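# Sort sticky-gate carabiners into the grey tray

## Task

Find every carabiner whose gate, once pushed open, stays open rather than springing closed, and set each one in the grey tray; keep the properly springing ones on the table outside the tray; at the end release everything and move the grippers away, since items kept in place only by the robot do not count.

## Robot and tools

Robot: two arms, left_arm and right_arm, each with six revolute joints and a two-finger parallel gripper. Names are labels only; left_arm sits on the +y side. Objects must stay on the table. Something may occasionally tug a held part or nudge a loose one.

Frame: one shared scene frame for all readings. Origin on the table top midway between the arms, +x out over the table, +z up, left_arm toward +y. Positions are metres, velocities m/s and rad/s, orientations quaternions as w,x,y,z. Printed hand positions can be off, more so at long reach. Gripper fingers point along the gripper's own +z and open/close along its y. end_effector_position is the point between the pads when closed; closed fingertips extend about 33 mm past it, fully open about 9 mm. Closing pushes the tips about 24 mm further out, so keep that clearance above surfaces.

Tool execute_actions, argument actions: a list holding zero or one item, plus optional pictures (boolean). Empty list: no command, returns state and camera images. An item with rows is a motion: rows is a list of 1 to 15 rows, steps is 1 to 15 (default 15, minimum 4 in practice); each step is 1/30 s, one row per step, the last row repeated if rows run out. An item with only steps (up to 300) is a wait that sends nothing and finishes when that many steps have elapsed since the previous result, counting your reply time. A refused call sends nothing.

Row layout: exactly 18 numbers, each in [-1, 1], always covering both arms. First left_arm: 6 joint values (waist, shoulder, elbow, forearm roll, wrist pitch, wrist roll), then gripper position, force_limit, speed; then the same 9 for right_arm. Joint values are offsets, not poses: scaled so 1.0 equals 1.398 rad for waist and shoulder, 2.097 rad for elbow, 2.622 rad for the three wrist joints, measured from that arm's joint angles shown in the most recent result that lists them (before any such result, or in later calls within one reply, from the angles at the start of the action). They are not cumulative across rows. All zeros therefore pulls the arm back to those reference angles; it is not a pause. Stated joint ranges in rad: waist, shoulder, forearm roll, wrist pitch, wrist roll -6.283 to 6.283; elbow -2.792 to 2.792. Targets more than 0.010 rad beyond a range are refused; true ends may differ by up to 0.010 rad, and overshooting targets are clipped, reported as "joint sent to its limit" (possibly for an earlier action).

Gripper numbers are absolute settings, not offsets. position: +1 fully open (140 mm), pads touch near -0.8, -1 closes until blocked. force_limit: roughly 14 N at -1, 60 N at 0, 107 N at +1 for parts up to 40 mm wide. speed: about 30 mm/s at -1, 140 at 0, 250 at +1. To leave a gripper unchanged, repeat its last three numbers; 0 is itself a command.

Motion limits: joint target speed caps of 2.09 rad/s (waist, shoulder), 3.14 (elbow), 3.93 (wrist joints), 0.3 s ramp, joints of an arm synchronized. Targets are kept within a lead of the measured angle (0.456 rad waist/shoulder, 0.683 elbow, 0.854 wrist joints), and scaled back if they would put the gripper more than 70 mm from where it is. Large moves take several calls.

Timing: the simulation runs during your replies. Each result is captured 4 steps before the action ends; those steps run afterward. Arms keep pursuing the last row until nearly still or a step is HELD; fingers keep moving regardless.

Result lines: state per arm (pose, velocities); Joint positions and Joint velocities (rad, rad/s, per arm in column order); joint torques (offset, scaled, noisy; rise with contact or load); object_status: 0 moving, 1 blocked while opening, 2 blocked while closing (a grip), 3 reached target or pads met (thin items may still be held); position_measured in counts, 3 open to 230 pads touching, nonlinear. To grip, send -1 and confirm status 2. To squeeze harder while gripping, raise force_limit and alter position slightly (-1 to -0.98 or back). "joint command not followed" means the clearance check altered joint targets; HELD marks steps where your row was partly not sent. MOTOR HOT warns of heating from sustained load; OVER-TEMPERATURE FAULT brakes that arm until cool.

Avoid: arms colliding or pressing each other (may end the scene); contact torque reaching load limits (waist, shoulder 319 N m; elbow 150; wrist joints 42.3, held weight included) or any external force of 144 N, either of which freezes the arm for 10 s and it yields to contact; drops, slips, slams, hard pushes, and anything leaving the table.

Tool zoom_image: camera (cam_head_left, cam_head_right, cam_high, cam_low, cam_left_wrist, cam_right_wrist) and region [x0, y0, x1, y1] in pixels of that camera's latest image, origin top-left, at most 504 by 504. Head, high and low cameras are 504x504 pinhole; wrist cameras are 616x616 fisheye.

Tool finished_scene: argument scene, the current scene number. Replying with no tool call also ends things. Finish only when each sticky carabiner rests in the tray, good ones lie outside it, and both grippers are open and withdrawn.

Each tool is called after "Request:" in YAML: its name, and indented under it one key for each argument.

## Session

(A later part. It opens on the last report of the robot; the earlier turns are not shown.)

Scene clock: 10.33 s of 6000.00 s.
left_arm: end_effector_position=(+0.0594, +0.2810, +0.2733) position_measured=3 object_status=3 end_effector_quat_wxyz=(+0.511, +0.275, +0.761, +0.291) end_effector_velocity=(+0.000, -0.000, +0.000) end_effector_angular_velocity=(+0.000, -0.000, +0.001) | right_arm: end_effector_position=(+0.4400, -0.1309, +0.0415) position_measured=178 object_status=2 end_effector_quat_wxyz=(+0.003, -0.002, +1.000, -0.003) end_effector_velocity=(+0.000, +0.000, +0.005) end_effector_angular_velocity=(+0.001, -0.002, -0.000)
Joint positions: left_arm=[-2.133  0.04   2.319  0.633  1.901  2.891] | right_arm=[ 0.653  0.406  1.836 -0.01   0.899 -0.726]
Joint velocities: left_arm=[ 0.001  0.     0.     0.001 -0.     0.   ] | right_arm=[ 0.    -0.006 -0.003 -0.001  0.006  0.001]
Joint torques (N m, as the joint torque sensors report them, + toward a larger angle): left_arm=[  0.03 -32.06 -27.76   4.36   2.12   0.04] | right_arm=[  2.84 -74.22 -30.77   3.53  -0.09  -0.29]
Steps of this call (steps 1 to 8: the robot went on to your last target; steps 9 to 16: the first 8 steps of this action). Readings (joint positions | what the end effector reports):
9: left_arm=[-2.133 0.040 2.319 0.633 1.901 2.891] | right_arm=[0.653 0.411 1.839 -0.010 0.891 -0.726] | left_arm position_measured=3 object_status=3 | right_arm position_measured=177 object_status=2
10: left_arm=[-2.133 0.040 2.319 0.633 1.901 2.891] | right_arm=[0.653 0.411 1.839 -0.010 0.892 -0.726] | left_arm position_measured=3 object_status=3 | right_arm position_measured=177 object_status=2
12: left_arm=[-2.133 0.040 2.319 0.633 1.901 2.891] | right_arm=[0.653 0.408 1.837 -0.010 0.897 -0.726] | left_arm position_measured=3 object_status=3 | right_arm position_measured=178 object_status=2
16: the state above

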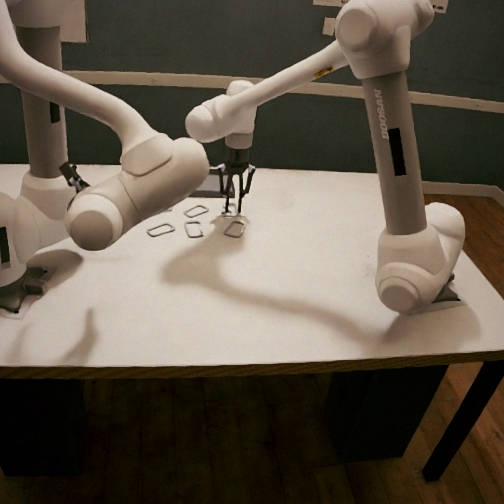

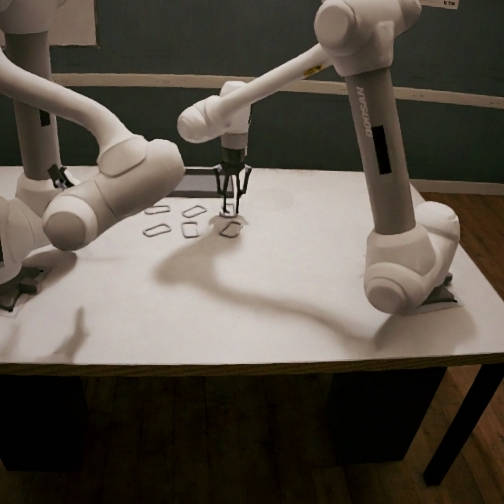

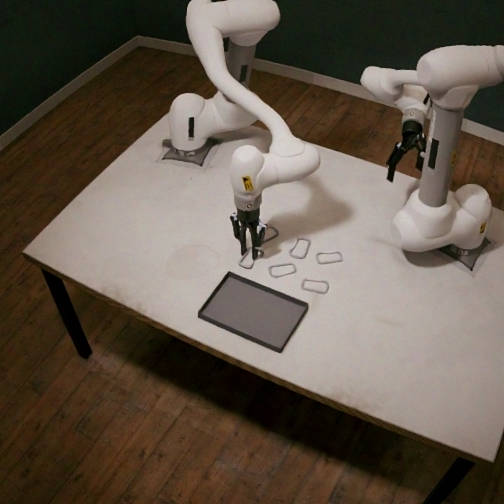

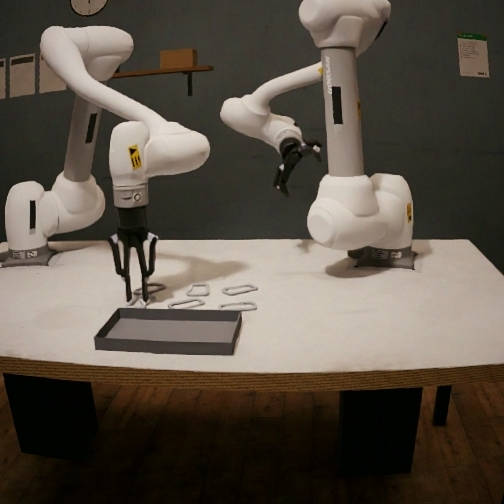

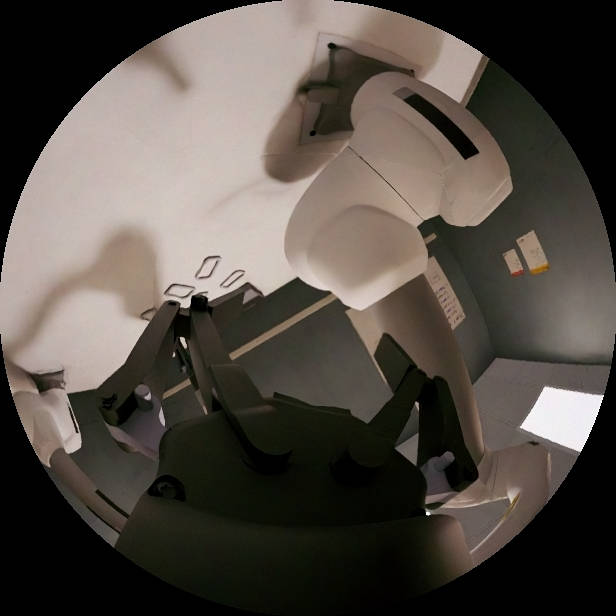

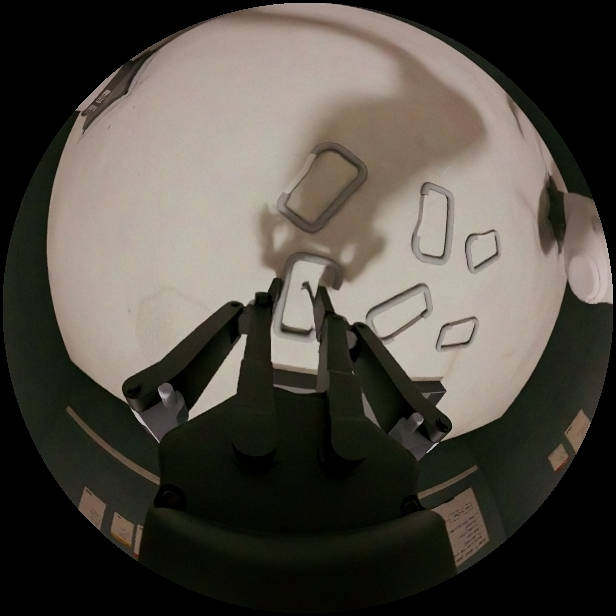

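Request:
execute_actions:
  actions:
    - {"rows":[[0,0,0,0,0,0,1,0,0,0,-0.0398,-0.0206,0,0.0379,0,-1,0,-0.3],[0,0,0,0,0,0,1,0,0,0,-0.0398,-0.0206,0,0.0379,0,-1,0,-0.3],[0,0,0,0,0,0,1,0,0,0,-0.0398,-0.0206,0,0.0379,0,-1,0,-0.3],[0,0,0,0,0,0,1,0,0,0,-0.0398,-0.0206,0,0.0379,0,-1,0,-0.3],[0,0,0,0,0,0,1,0,0,0,-0.0398,-0.0206,0,0.0379,0,-1,0,-0.3],[0,0,0,0,0,0,1,0,0,0,-0.0398,-0.0206,0,0.0379,0,-1,0,-0.3],[0,0,0,0,0,0,1,0,0,0,-0.0398,-0.0206,0,0.0379,0,-1,0,-0.3],[0,0,0,0,0,0,1,0,0,0,-0.0398,-0.0206,0,0.0379,0,-1,0,-0.3],[0,0,0,0,0,0,1,0,0,0,-0.0398,-0.0206,0,0.0379,0,-1,0,-0.3],[0,0,0,0,0,0,1,0,0,-0.0774,0.1738,-0.2483,0,0.1061,-0.042,-1,0,-0.3]],"steps":15}

Request:
execute_actions:
  actions:
    - {"steps":22}
  pictures: true

Scene clock: 11.23 s of 6000.00 s.
left_arm: end_effector_position=(+0.0594, +0.2810, +0.2733) position_measured=3 object_status=3 end_effector_quat_wxyz=(+0.511, +0.275, +0.761, +0.291) end_effector_velocity=(+0.001, +0.000, -0.000) end_effector_angular_velocity=(-0.001, -0.000, +0.004) | right_arm: end_effector_position=(+0.4424, -0.1296, +0.0991) position_measured=178 object_status=2 end_effector_quat_wxyz=(+0.003, -0.002, +1.000, -0.003) end_effector_velocity=(+0.134, +0.086, +0.038) end_effector_angular_velocity=(+0.012, -0.012, +0.014)
Joint positions: left_arm=[-2.133  0.04   2.319  0.633  1.901  2.891] | right_arm=[ 0.652  0.354  1.788 -0.01   1.    -0.728]
Joint velocities: left_arm=[ 0.004  0.     0.    -0.    -0.    -0.001] | right_arm=[-0.062  0.169 -0.326 -0.     0.14  -0.077]
Joint torques (N m, as the joint torque sensors report them, + toward a larger angle): left_arm=[  0.04 -31.67 -27.79   4.34   2.27   0.05] | right_arm=[-14.02 -48.35 -48.44   4.68  -1.7   -0.34]
Steps of this call (steps 1 to 4: the last 4 steps of your previous action; steps 5 to 15: the robot went on to your last target; step 16: nothing new was sent; steps 17 to 27: the first 11 steps of this action). Readings (joint positions | what the end effector reports):
17: left_arm=[-2.133 0.040 2.319 0.633 1.901 2.891] | right_arm=[0.653 0.406 1.836 -0.010 0.900 -0.726] | left_arm position_measured=3 object_status=3 | right_arm position_measured=178 object_status=2
18: left_arm=[-2.133 0.040 2.319 0.633 1.901 2.891] | right_arm=[0.653 0.403 1.834 -0.010 0.906 -0.726] | left_arm position_measured=3 object_status=3 | right_arm position_measured=178 object_status=2
20: left_arm=[-2.133 0.040 2.319 0.633 1.901 2.891] | right_arm=[0.653 0.378 1.814 -0.010 0.951 -0.726] | left_arm position_measured=3 object_status=3 | right_arm position_measured=178 object_status=2
24: left_arm=[-2.133 0.040 2.319 0.633 1.901 2.891] | right_arm=[0.653 0.353 1.795 -0.010 0.994 -0.726] | left_arm position_measured=3 object_status=3 | right_arm position_measured=178 object_status=2
27: the state above

Scene clock: 11.97 s of 6000.00 s.
left_arm: end_effector_position=(+0.0594, +0.2810, +0.2733) position_measured=3 object_status=3 end_effector_quat_wxyz=(+0.511, +0.275, +0.761, +0.291) end_effector_velocity=(-0.000, -0.000, +0.000) end_effector_angular_velocity=(-0.002, -0.000, -0.001) | right_arm: end_effector_position=(+0.6493, -0.0415, +0.0992) position_measured=178 object_status=2 end_effector_quat_wxyz=(+0.003, -0.002, +1.000, -0.003) end_effector_velocity=(+0.006, +0.002, -0.001) end_effector_angular_velocity=(-0.000, -0.000, +0.001)
Joint positions: left_arm=[-2.133  0.04   2.319  0.633  1.901  2.891] | right_arm=[ 0.545  0.649  1.317 -0.01   1.177 -0.836]
Joint velocities: left_arm=[-0.001  0.    -0.     0.     0.    -0.001] | right_arm=[-0.003  0.01  -0.015 -0.     0.005 -0.004]
Joint torques (N m, as the joint torque sensors report them, + toward a larger angle): left_arm=[ -0.01 -31.52 -28.     4.41   2.21   0.08] | right_arm=[   2.9  -105.7   -37.08    4.17   -0.16   -0.67]
Kept back: nothing.
Steps of this call (steps 1 to 4: the last 4 steps of your previous action; steps 5 to 22: the robot went on to your last target). Readings (joint positions | what the end effector reports):
1: left_arm=[-2.133 0.040 2.319 0.633 1.901 2.891] | right_arm=[0.649 0.364 1.771 -0.010 1.007 -0.732] | left_arm position_measured=3 object_status=3 | right_arm position_measured=178 object_status=2
2: left_arm=[-2.133 0.040 2.319 0.633 1.901 2.891] | right_arm=[0.642 0.382 1.743 -0.010 1.017 -0.738] | left_arm position_measured=3 object_status=3 | right_arm position_measured=178 object_status=2
4: left_arm=[-2.133 0.040 2.319 0.633 1.901 2.891] | right_arm=[0.628 0.421 1.680 -0.010 1.040 -0.752] | left_arm position_measured=3 object_status=3 | right_arm position_measured=178 object_status=2
8: left_arm=[-2.133 0.040 2.319 0.633 1.901 2.891] | right_arm=[0.602 0.492 1.567 -0.010 1.083 -0.779] | left_arm position_measured=3 object_status=3 | right_arm position_measured=178 object_status=2
22: the state above

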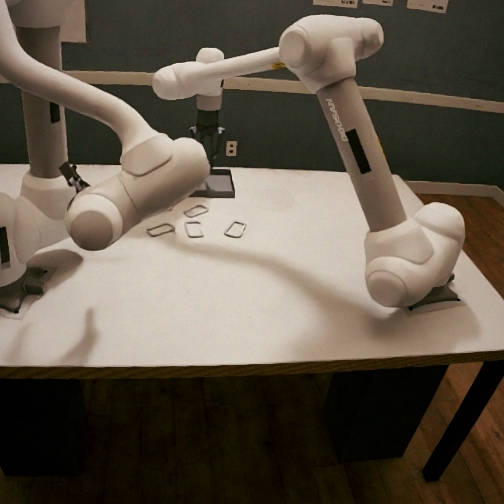

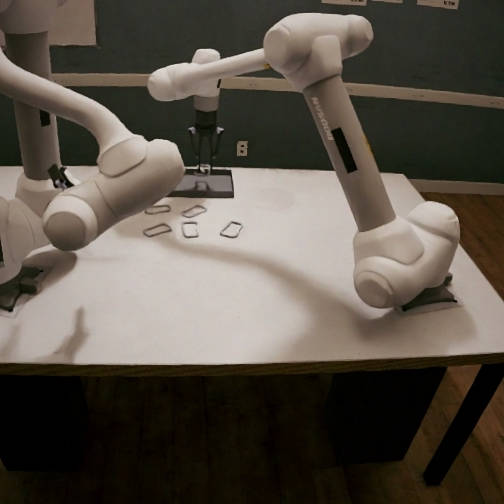

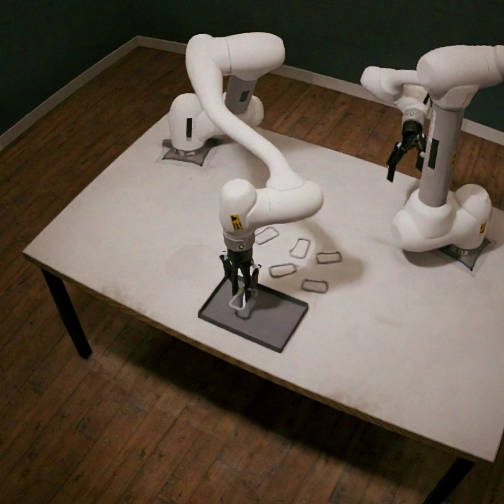

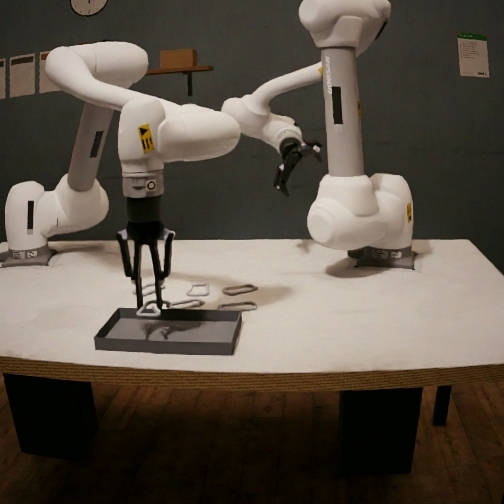

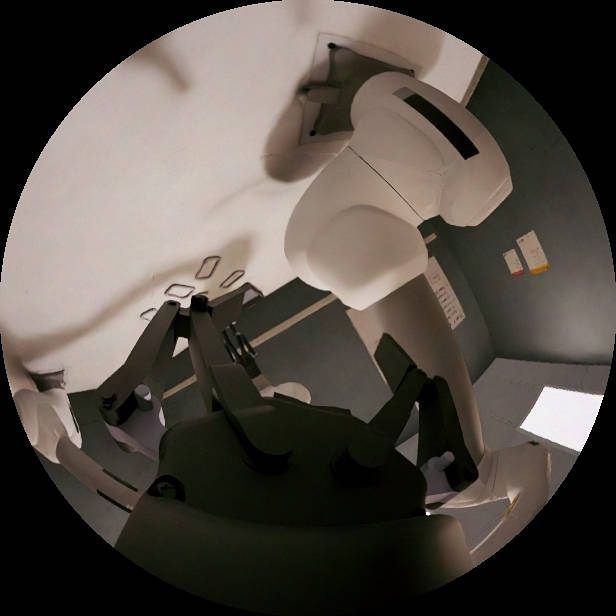

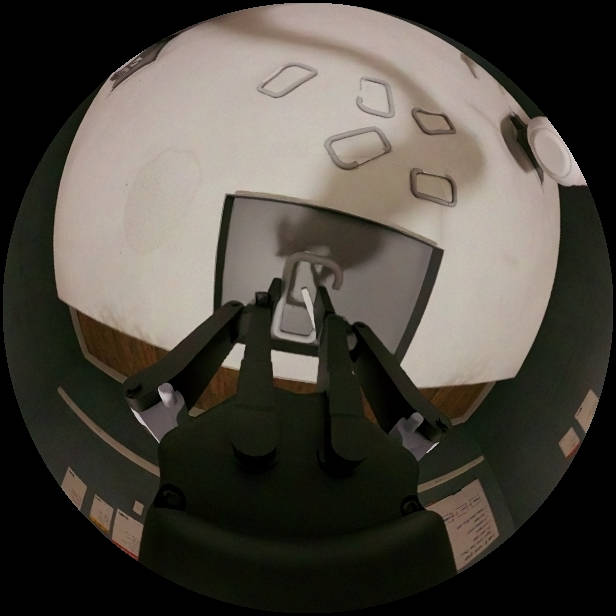

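Request:
execute_actions:
  actions:
    - {"rows":[[0,0,0,0,0,0,1,0,0,0,0.0225,0.0169,0,-0.0255,0,-1,0,-0.3],[0,0,0,0,0,0,1,0,0,0,0.0225,0.0169,0,-0.0255,0,-1,0,-0.3],[0,0,0,0,0,0,1,0,0,0,0.0225,0.0169,0,-0.0255,0,-1,0,-0.3],[0,0,0,0,0,0,1,0,0,0,0.0225,0.0169,0,-0.0255,0,-1,0,-0.3],[0,0,0,0,0,0,1,0,0,0,0.0225,0.0169,0,-0.0255,0,-1,0,-0.3],[0,0,0,0,0,0,1,0,0,0,0.0225,0.0169,0,-0.0255,0,-1,0,-0.3],[0,0,0,0,0,0,1,0,0,0,0.0225,0.0169,0,-0.0255,0,-1,0,-0.3],[0,0,0,0,0,0,1,0,0,0,0.0225,0.0169,0,-0.0255,0,-1,0,-0.3],[0,0,0,0,0,0,1,0,0,0,0.0225,0.0169,0,-0.0255,0,-1,0,-0.3],[0,0,0,0,0,0,1,0,0,0,0.0225,0.0169,0,-0.0255,0,-1,0,-0.3],[0,0,0,0,0,0,1,0,0,0,0.0225,0.0169,0,-0.0255,0,0.15,0,0.5]],"steps":15}

Request:
execute_actions:
  actions:
    - {"steps":6}
  pictures: true

Scene clock: 12.63 s of 6000.00 s.
left_arm: end_effector_position=(+0.0594, +0.2810, +0.2733) position_measured=3 object_status=3 end_effector_quat_wxyz=(+0.511, +0.275, +0.761, +0.291) end_effector_velocity=(-0.000, -0.000, +0.000) end_effector_angular_velocity=(-0.000, +0.000, -0.001) | right_arm: end_effector_position=(+0.6493, -0.0416, +0.0537) position_measured=178 object_status=0 end_effector_quat_wxyz=(+0.003, -0.002, +1.000, -0.003) end_effector_velocity=(-0.000, -0.001, -0.007) end_effector_angular_velocity=(-0.000, +0.001, -0.001)
Joint positions: left_arm=[-2.133  0.04   2.319  0.633  1.901  2.891] | right_arm=[ 0.545  0.68   1.352 -0.01   1.111 -0.837]
Joint velocities: left_arm=[-0.001 -0.001  0.     0.    -0.     0.   ] | right_arm=[-0.     0.005  0.006  0.    -0.01   0.001]
Joint torques (N m, as the joint torque sensors report them, + toward a larger angle): left_arm=[  0.1  -31.27 -27.87   4.34   2.23   0.  ] | right_arm=[   3.4  -106.82  -36.54    4.01   -0.26   -0.28]
Steps of this call (steps 1 to 9: the robot went on to your last target; steps 10 to 20: the first 11 steps of this action). Readings (joint positions | what the end effector reports):
10: left_arm=[-2.133 0.040 2.319 0.633 1.901 2.891] | right_arm=[0.545 0.650 1.316 -0.010 1.177 -0.837] | left_arm position_measured=3 object_status=3 | right_arm position_measured=178 object_status=2
11: left_arm=[-2.133 0.040 2.319 0.633 1.901 2.891] | right_arm=[0.545 0.652 1.318 -0.010 1.171 -0.837] | left_arm position_measured=3 object_status=3 | right_arm position_measured=178 object_status=2
13: left_arm=[-2.133 0.040 2.319 0.633 1.901 2.891] | right_arm=[0.545 0.668 1.338 -0.010 1.136 -0.837] | left_arm position_measured=3 object_status=3 | right_arm position_measured=178 object_status=2
17: left_arm=[-2.133 0.040 2.319 0.633 1.901 2.891] | right_arm=[0.545 0.679 1.350 -0.010 1.113 -0.837] | left_arm position_measured=3 object_status=3 | right_arm position_measured=178 object_status=2
20: the state above

Scene clock: 12.83 s of 6000.00 s.
left_arm: end_effector_position=(+0.0594, +0.2810, +0.2733) position_measured=3 object_status=3 end_effector_quat_wxyz=(+0.511, +0.275, +0.761, +0.291) end_effector_velocity=(+0.000, +0.000, -0.000) end_effector_angular_velocity=(-0.000, -0.000, +0.001) | right_arm: end_effector_position=(+0.6493, -0.0417, +0.0532) position_measured=121 object_status=0 end_effector_quat_wxyz=(+0.003, -0.002, +1.000, -0.003) end_effector_velocity=(+0.000, +0.000, +0.002) end_effector_angular_velocity=(+0.002, -0.002, -0.001)
Joint positions: left_arm=[-2.133  0.04   2.319  0.633  1.901  2.891] | right_arm=[ 0.545  0.68   1.352 -0.01   1.11  -0.836]
Joint velocities: left_arm=[ 0.001  0.    -0.    -0.    -0.    -0.001] | right_arm=[-0.    -0.002  0.    -0.    -0.001  0.001]
Joint torques (N m, as the joint torque sensors report them, + toward a larger angle): left_arm=[ -0.59 -30.9  -27.6    4.4    2.33  -0.03] | right_arm=[   2.75 -101.41  -35.02    4.07    0.02   -0.62]
Kept back: nothing.
Steps of this call (steps 1 to 4: the last 4 steps of your previous action; steps 5 to 6: the robot went on to your last target). Readings (joint positions | what the end effector reports):
1: left_arm=[-2.133 0.040 2.319 0.633 1.901 2.891] | right_arm=[0.545 0.680 1.352 -0.010 1.110 -0.837] | left_arm position_measured=3 object_status=3 | right_arm position_measured=178 object_status=0
2: left_arm=[-2.133 0.040 2.319 0.633 1.901 2.891] | right_arm=[0.545 0.680 1.352 -0.010 1.110 -0.837] | left_arm position_measured=3 object_status=3 | right_arm position_measured=169 object_status=0
4: left_arm=[-2.133 0.040 2.319 0.633 1.901 2.891] | right_arm=[0.545 0.680 1.352 -0.010 1.110 -0.836] | left_arm position_measured=3 object_status=3 | right_arm position_measured=143 object_status=0
6: the state above

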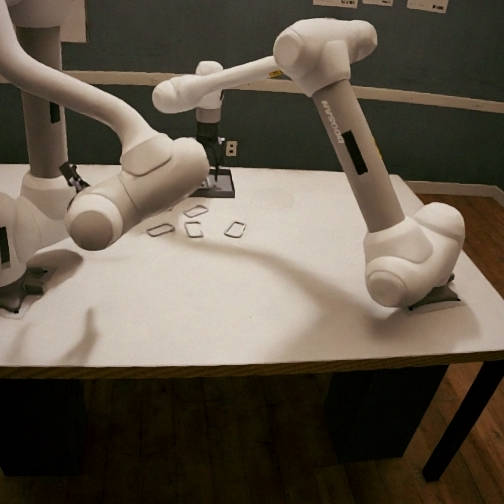

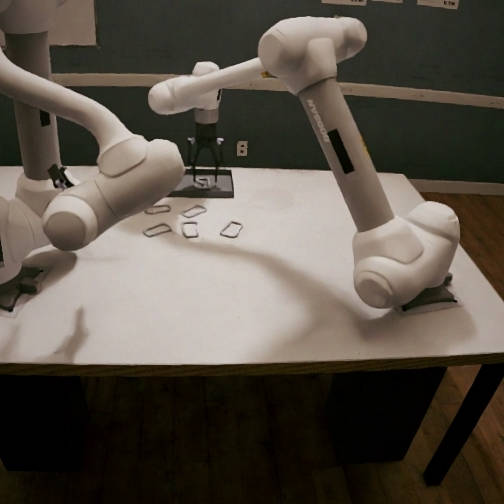

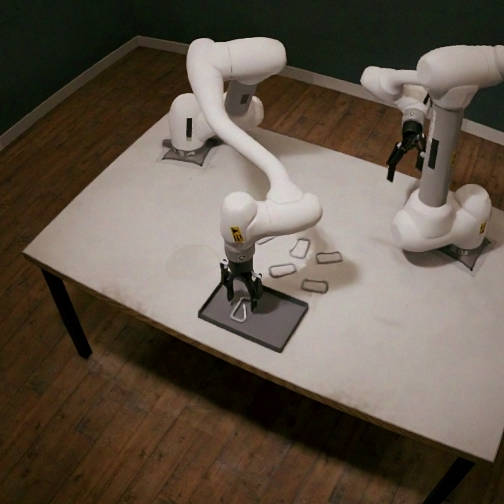

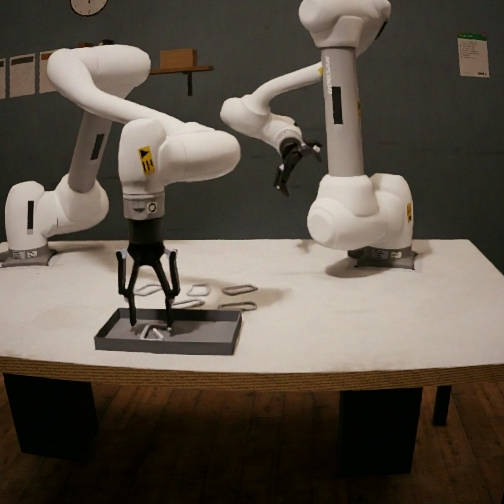

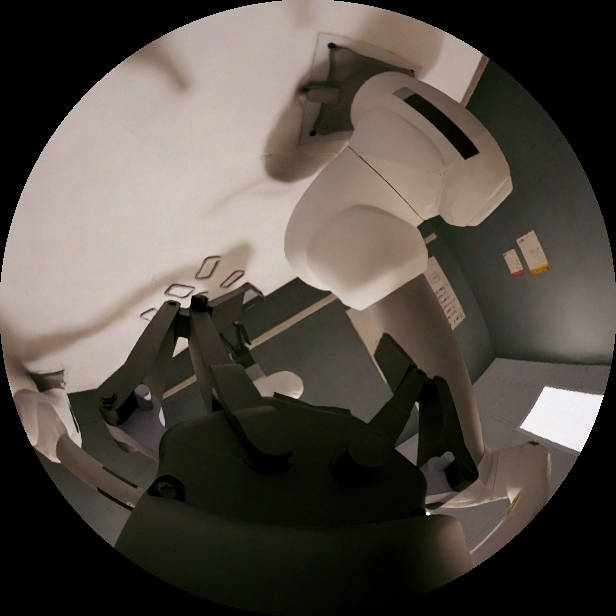

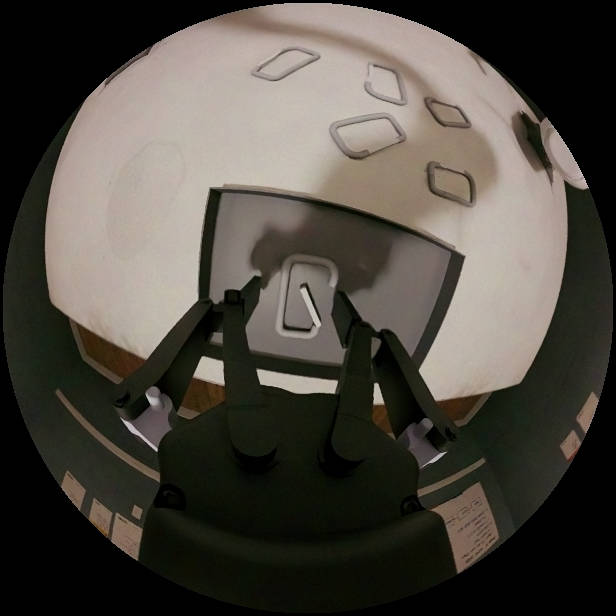

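Request:
execute_actions:
  actions:
    - {"rows":[[0,0,0,0,0,0,1,0,0,0,-0.0222,-0.0175,0,0.0256,0,0.15,0,0.5],[0,0,0,0,0,0,1,0,0,0,-0.0222,-0.0175,0,0.0256,0,0.15,0,0.5],[0,0,0,0,0,0,1,0,0,0,-0.0222,-0.0175,0,0.0256,0,0.15,0,0.5],[0,0,0,0,0,0,1,0,0,0,-0.0222,-0.0175,0,0.0256,0,0.15,0,0.5],[0,0,0,0,0,0,1,0,0,0,-0.0222,-0.0175,0,0.0256,0,0.15,0,0.5],[0,0,0,0,0,0,1,0,0,0,-0.0222,-0.0175,0,0.0256,0,0.15,0,0.5],[0,0,0,0,0,0,1,0,0,0,-0.0222,-0.0175,0,0.0256,0,0.15,0,0.5],[0,0,0,0,0,0,1,0,0,0.1465,-0.1288,0.101,0,-0.0123,0.399,0.15,0,0.5]],"steps":15}

Request:
execute_actions:
  actions:
    - {"steps":20}
  pictures: true

Request:
zoom_image:
  camera: "cam_right_wrist"
  region: [170, 150, 430, 380]

Scene clock: 13.93 s of 6000.00 s.
left_arm: end_effector_position=(+0.0594, +0.2810, +0.2733) position_measured=3 object_status=3 end_effector_quat_wxyz=(+0.511, +0.275, +0.761, +0.291) end_effector_velocity=(-0.000, +0.000, -0.000) end_effector_angular_velocity=(+0.001, +0.001, -0.000) | right_arm: end_effector_position=(+0.6353, -0.0356, +0.0995) position_measured=110 object_status=3 end_effector_quat_wxyz=(+0.004, +0.022, +1.000, -0.002) end_effector_velocity=(-0.291, +0.102, +0.018) end_effector_angular_velocity=(+0.031, -0.026, -0.929)
Joint positions: left_arm=[-2.133  0.04   2.319  0.633  1.901  2.891] | right_arm=[ 0.561  0.638  1.335 -0.01   1.166 -0.773]
Joint velocities: left_arm=[-0.001 -0.001 -0.    -0.001  0.     0.001] | right_arm=[ 0.308 -0.23   0.361  0.001 -0.16   1.238]
Joint torques (N m, as the joint torque sensors report them, + toward a larger angle): left_arm=[ -0.31 -31.16 -27.56   4.37   2.32   0.09] | right_arm=[  31.15 -113.78  -31.35    4.42    0.29   -0.14]
Steps of this call (steps 1 to 15: the robot went on to your last target; steps 16 to 22: nothing new was sent; steps 23 to 33: the first 11 steps of this action). Readings (joint positions | what the end effector reports):
23: left_arm=[-2.133 0.040 2.319 0.633 1.901 2.891] | right_arm=[0.545 0.680 1.352 -0.010 1.110 -0.836] | left_arm position_measured=3 object_status=3 | right_arm position_measured=110 object_status=3
24: left_arm=[-2.133 0.040 2.319 0.633 1.901 2.891] | right_arm=[0.545 0.678 1.349 -0.010 1.116 -0.836] | left_arm position_measured=3 object_status=3 | right_arm position_measured=110 object_status=3
26: left_arm=[-2.133 0.040 2.319 0.633 1.901 2.891] | right_arm=[0.545 0.661 1.329 -0.010 1.151 -0.836] | left_arm position_measured=3 object_status=3 | right_arm position_measured=110 object_status=3
30: left_arm=[-2.133 0.040 2.319 0.633 1.901 2.891] | right_arm=[0.545 0.650 1.317 -0.010 1.174 -0.836] | left_arm position_measured=3 object_status=3 | right_arm position_measured=110 object_status=3
33: the state above

Scene clock: 14.60 s of 6000.00 s.
left_arm: end_effector_position=(+0.0594, +0.2810, +0.2733) position_measured=3 object_status=3 end_effector_quat_wxyz=(+0.511, +0.275, +0.761, +0.291) end_effector_velocity=(+0.000, -0.000, +0.000) end_effector_angular_velocity=(-0.002, +0.001, -0.001) | right_arm: end_effector_position=(+0.4509, -0.0056, +0.0995) position_measured=110 object_status=3 end_effector_quat_wxyz=(+0.004, +0.406, +0.914, -0.001) end_effector_velocity=(-0.005, -0.001, -0.003) end_effector_angular_velocity=(-0.003, +0.002, -0.035)
Joint positions: left_arm=[-2.133  0.04   2.319  0.633  1.901  2.891] | right_arm=[ 0.75   0.5    1.563 -0.01   1.078  0.207]
Joint velocities: left_arm=[-0.    -0.002 -0.     0.001 -0.    -0.   ] | right_arm=[ 0.004 -0.001  0.009  0.    -0.004  0.039]
Joint torques (N m, as the joint torque sensors report them, + toward a larger angle): left_arm=[ -0.22 -30.88 -27.65   4.36   2.28   0.04] | right_arm=[  3.47 -85.63 -35.73   3.82  -0.06  -0.12]
Kept back: nothing.
Steps of this call (steps 1 to 4: the last 4 steps of your previous action; steps 5 to 20: the robot went on to your last target). Readings (joint positions | what the end effector reports):
1: left_arm=[-2.133 0.040 2.319 0.633 1.901 2.891] | right_arm=[0.573 0.629 1.349 -0.010 1.160 -0.724] | left_arm position_measured=3 object_status=3 | right_arm position_measured=110 object_status=3
2: left_arm=[-2.133 0.040 2.319 0.633 1.901 2.891] | right_arm=[0.587 0.619 1.366 -0.010 1.154 -0.664] | left_arm position_measured=3 object_status=3 | right_arm position_measured=110 object_status=3
4: left_arm=[-2.133 0.040 2.319 0.633 1.901 2.891] | right_arm=[0.612 0.601 1.396 -0.010 1.143 -0.546] | left_arm position_measured=3 object_status=3 | right_arm position_measured=110 object_status=3
8: left_arm=[-2.133 0.040 2.319 0.633 1.901 2.891] | right_arm=[0.658 0.567 1.452 -0.010 1.121 -0.296] | left_arm position_measured=3 object_status=3 | right_arm position_measured=110 object_status=3
20: the state above

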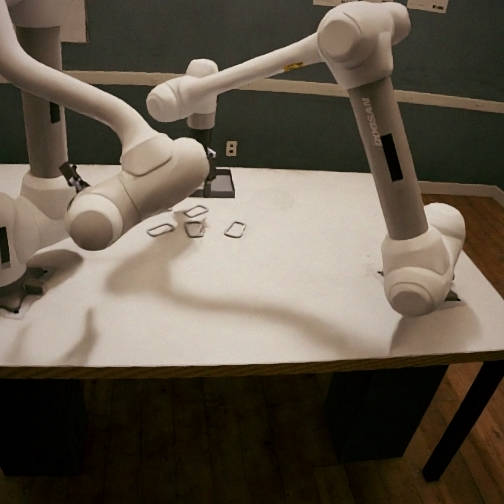

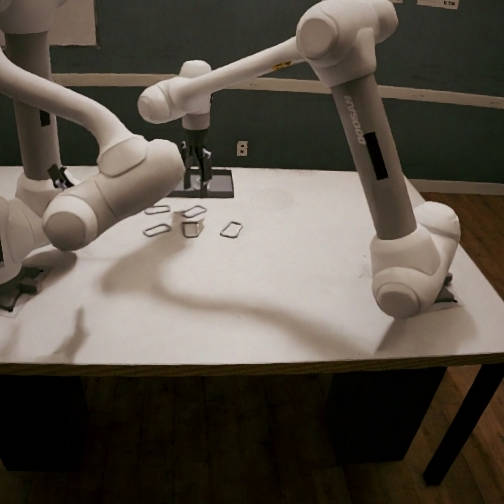

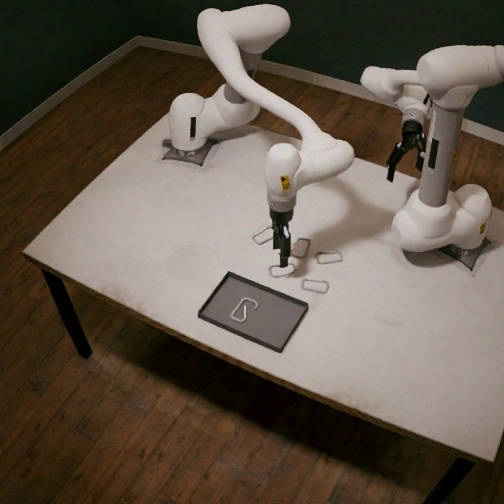

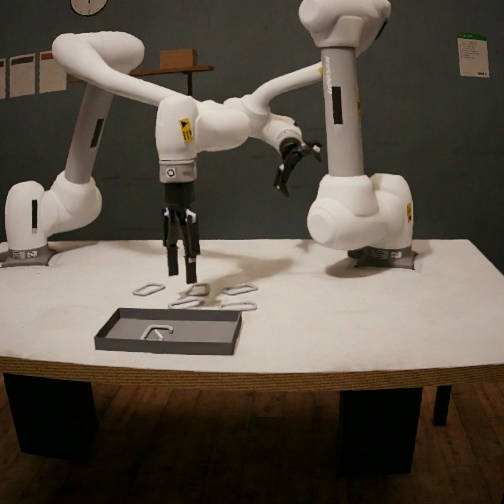

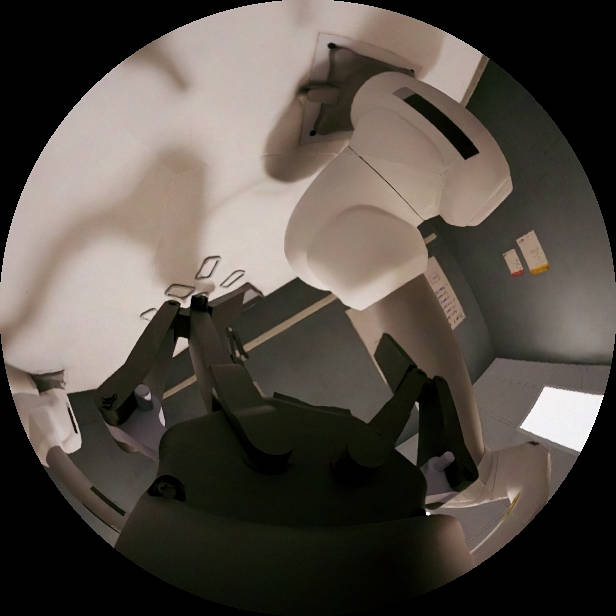

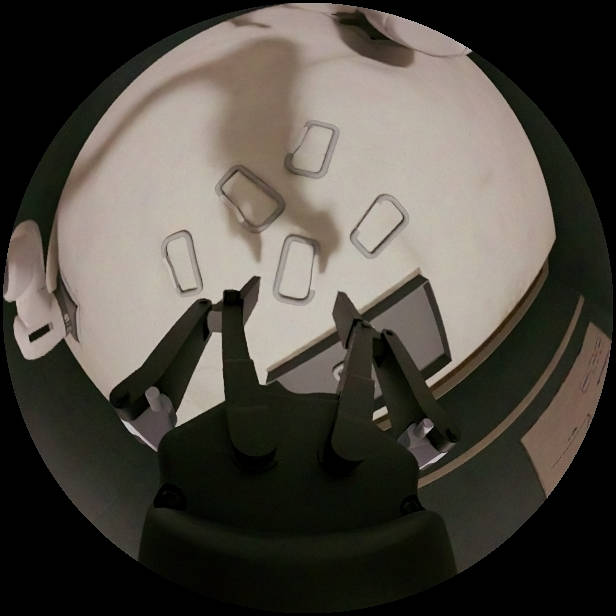

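Region (170, 150, 430, 380) of cam_right_wrist's 616x616 image, scaled by 1.938, with more detail than that image has; it fills the top 446 rows of this view, and the rest is white.

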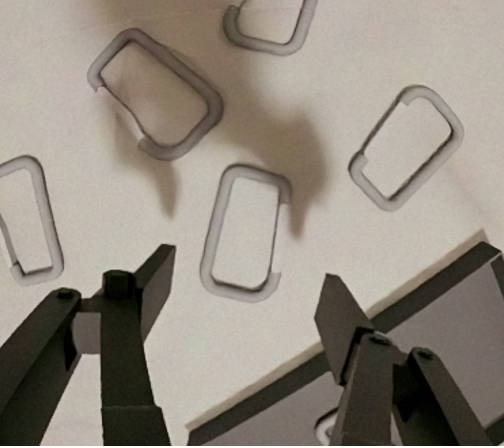

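Request:
execute_actions:
  actions:
    - {"rows":[[0,0,0,0,0,0,1,0,0,0.0134,0.036,0.0196,0,-0.0346,0.075,0.15,-0.5,0.5]],"steps":15}

Request:
execute_actions:
  actions:
    - {"steps":6}
  pictures: true

Request:
zoom_image:
  camera: "cam_right_wrist"
  region: [200, 200, 400, 380]

Scene clock: 15.37 s of 6000.00 s.
left_arm: end_effector_position=(+0.0594, +0.2810, +0.2733) position_measured=3 object_status=3 end_effector_quat_wxyz=(+0.511, +0.275, +0.761, +0.291) end_effector_velocity=(+0.000, -0.000, +0.000) end_effector_angular_velocity=(-0.001, +0.001, -0.001) | right_arm: end_effector_position=(+0.4388, +0.0032, +0.0407) position_measured=110 object_status=3 end_effector_quat_wxyz=(+0.004, +0.484, +0.875, -0.001) end_effector_velocity=(-0.002, +0.000, -0.009) end_effector_angular_velocity=(-0.001, -0.001, -0.026)
Joint positions: left_arm=[-2.133  0.04   2.319  0.633  1.901  2.891] | right_arm=[ 0.768  0.55   1.604 -0.009  0.988  0.402]
Joint velocities: left_arm=[-0.    -0.001 -0.     0.    -0.     0.   ] | right_arm=[ 0.003  0.007  0.007 -0.002 -0.013  0.029]
Joint torques (N m, as the joint torque sensors report them, + toward a larger angle): left_arm=[ -0.11 -31.07 -27.7    4.27   2.21  -0.04] | right_arm=[  2.04 -89.72 -32.25   3.35   0.17  -0.32]
Steps of this call (steps 1 to 12: the robot went on to your last target; steps 13 to 23: the first 11 steps of this action). Readings (joint positions | what the end effector reports):
13: left_arm=[-2.133 0.040 2.319 0.633 1.901 2.891] | right_arm=[0.750 0.500 1.564 -0.010 1.078 0.210] | left_arm position_measured=3 object_status=3 | right_arm position_measured=110 object_status=3
14: left_arm=[-2.133 0.040 2.319 0.633 1.901 2.891] | right_arm=[0.751 0.501 1.565 -0.010 1.074 0.217] | left_arm position_measured=3 object_status=3 | right_arm position_measured=110 object_status=3
16: left_arm=[-2.133 0.040 2.319 0.633 1.901 2.891] | right_arm=[0.756 0.516 1.577 -0.009 1.048 0.273] | left_arm position_measured=3 object_status=3 | right_arm position_measured=110 object_status=3
20: left_arm=[-2.133 0.040 2.319 0.633 1.901 2.891] | right_arm=[0.767 0.548 1.602 -0.009 0.993 0.391] | left_arm position_measured=3 object_status=3 | right_arm position_measured=110 object_status=3
23: the state above

Scene clock: 15.57 s of 6000.00 s.
left_arm: end_effector_position=(+0.0594, +0.2810, +0.2733) position_measured=3 object_status=3 end_effector_quat_wxyz=(+0.511, +0.275, +0.761, +0.291) end_effector_velocity=(+0.001, +0.000, +0.001) end_effector_angular_velocity=(-0.001, +0.002, +0.001) | right_arm: end_effector_position=(+0.4387, +0.0031, +0.0401) position_measured=110 object_status=3 end_effector_quat_wxyz=(+0.004, +0.485, +0.875, -0.001) end_effector_velocity=(-0.000, +0.000, +0.001) end_effector_angular_velocity=(+0.002, -0.001, -0.000)
Joint positions: left_arm=[-2.133  0.04   2.319  0.633  1.901  2.891] | right_arm=[ 0.768  0.551  1.604 -0.01   0.987  0.403]
Joint velocities: left_arm=[ 0.001 -0.003 -0.     0.    -0.     0.001] | right_arm=[ 0.001 -0.001  0.    -0.    -0.001  0.001]
Joint torques (N m, as the joint torque sensors report them, + toward a larger angle): left_arm=[ -0.68 -31.53 -27.48   4.33   2.24   0.02] | right_arm=[  3.5  -91.46 -33.34   3.88  -0.21   0.17]
Kept back: nothing.
Steps of this call (steps 1 to 4: the last 4 steps of your previous action; steps 5 to 6: the robot went on to your last target). Readings (joint positions | what the end effector reports):
1: left_arm=[-2.133 0.040 2.319 0.633 1.901 2.891] | right_arm=[0.768 0.550 1.604 -0.010 0.988 0.402] | left_arm position_measured=3 object_status=3 | right_arm position_measured=110 object_status=3
2: left_arm=[-2.133 0.040 2.319 0.633 1.901 2.891] | right_arm=[0.768 0.550 1.604 -0.010 0.988 0.403] | left_arm position_measured=3 object_status=3 | right_arm position_measured=110 object_status=3
4: left_arm=[-2.133 0.040 2.319 0.633 1.901 2.891] | right_arm=[0.768 0.551 1.604 -0.010 0.987 0.403] | left_arm position_measured=3 object_status=3 | right_arm position_measured=110 object_status=3
6: the state above

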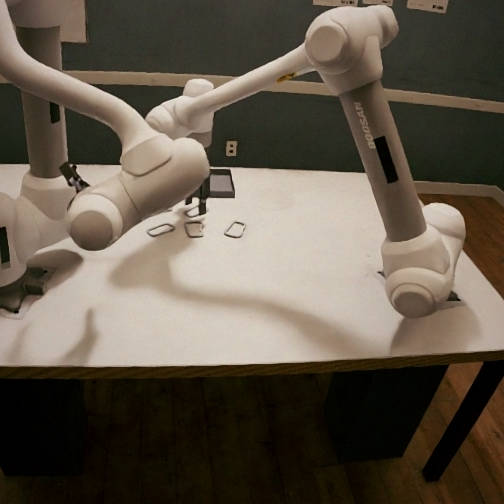

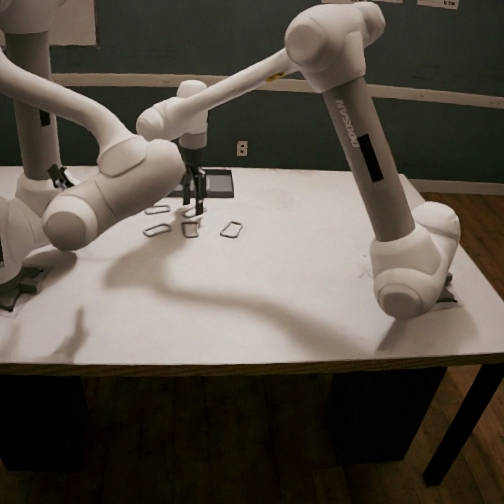

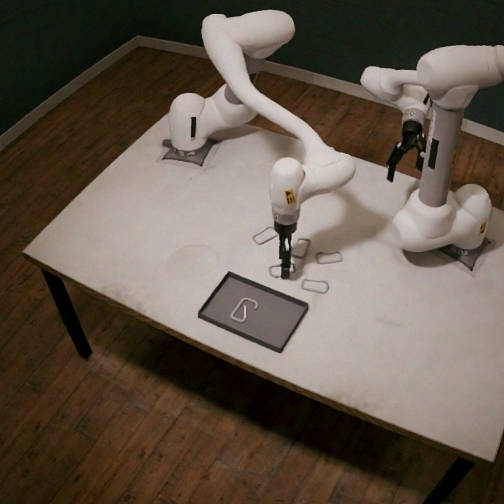

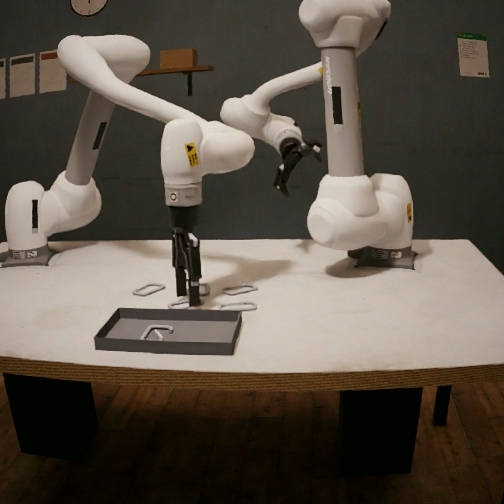

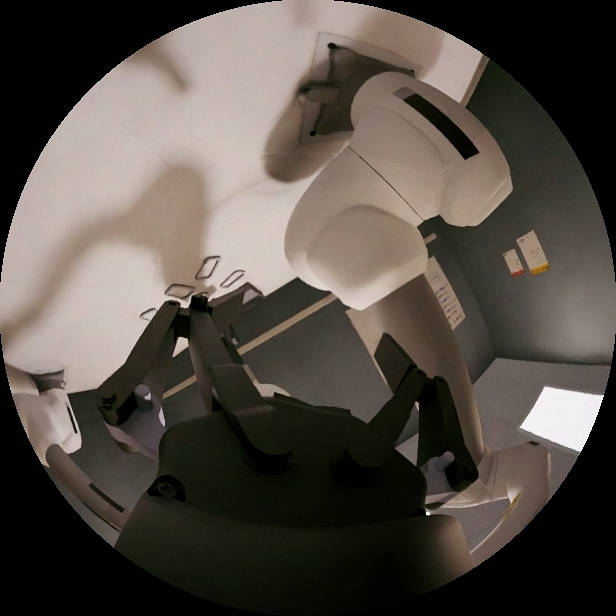

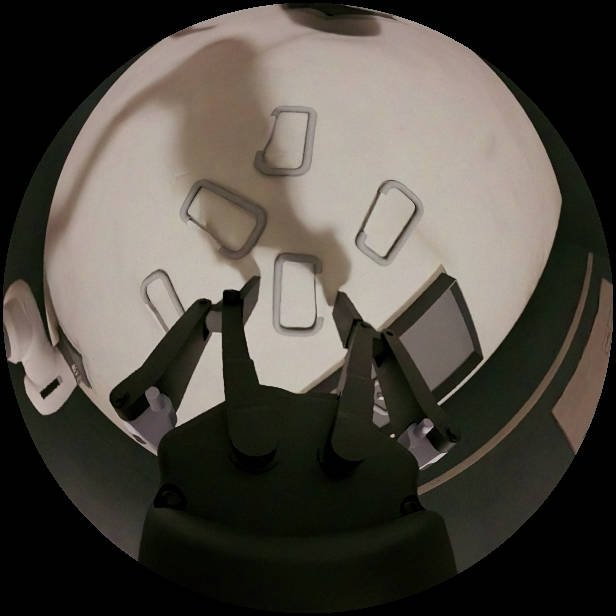

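Region (200, 200, 400, 380) of cam_right_wrist's 616x616 image, scaled by 2.520, with more detail than that image has; it fills the top 454 rows of this view, and the rest is white.

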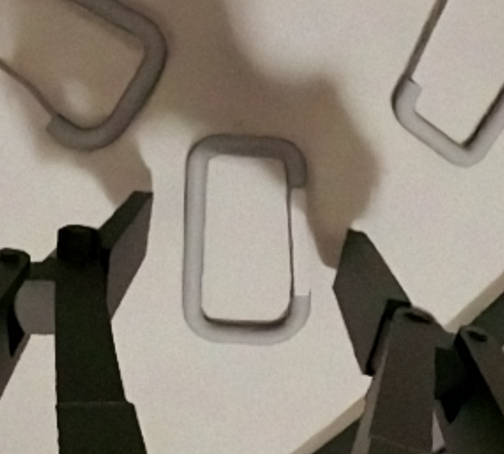

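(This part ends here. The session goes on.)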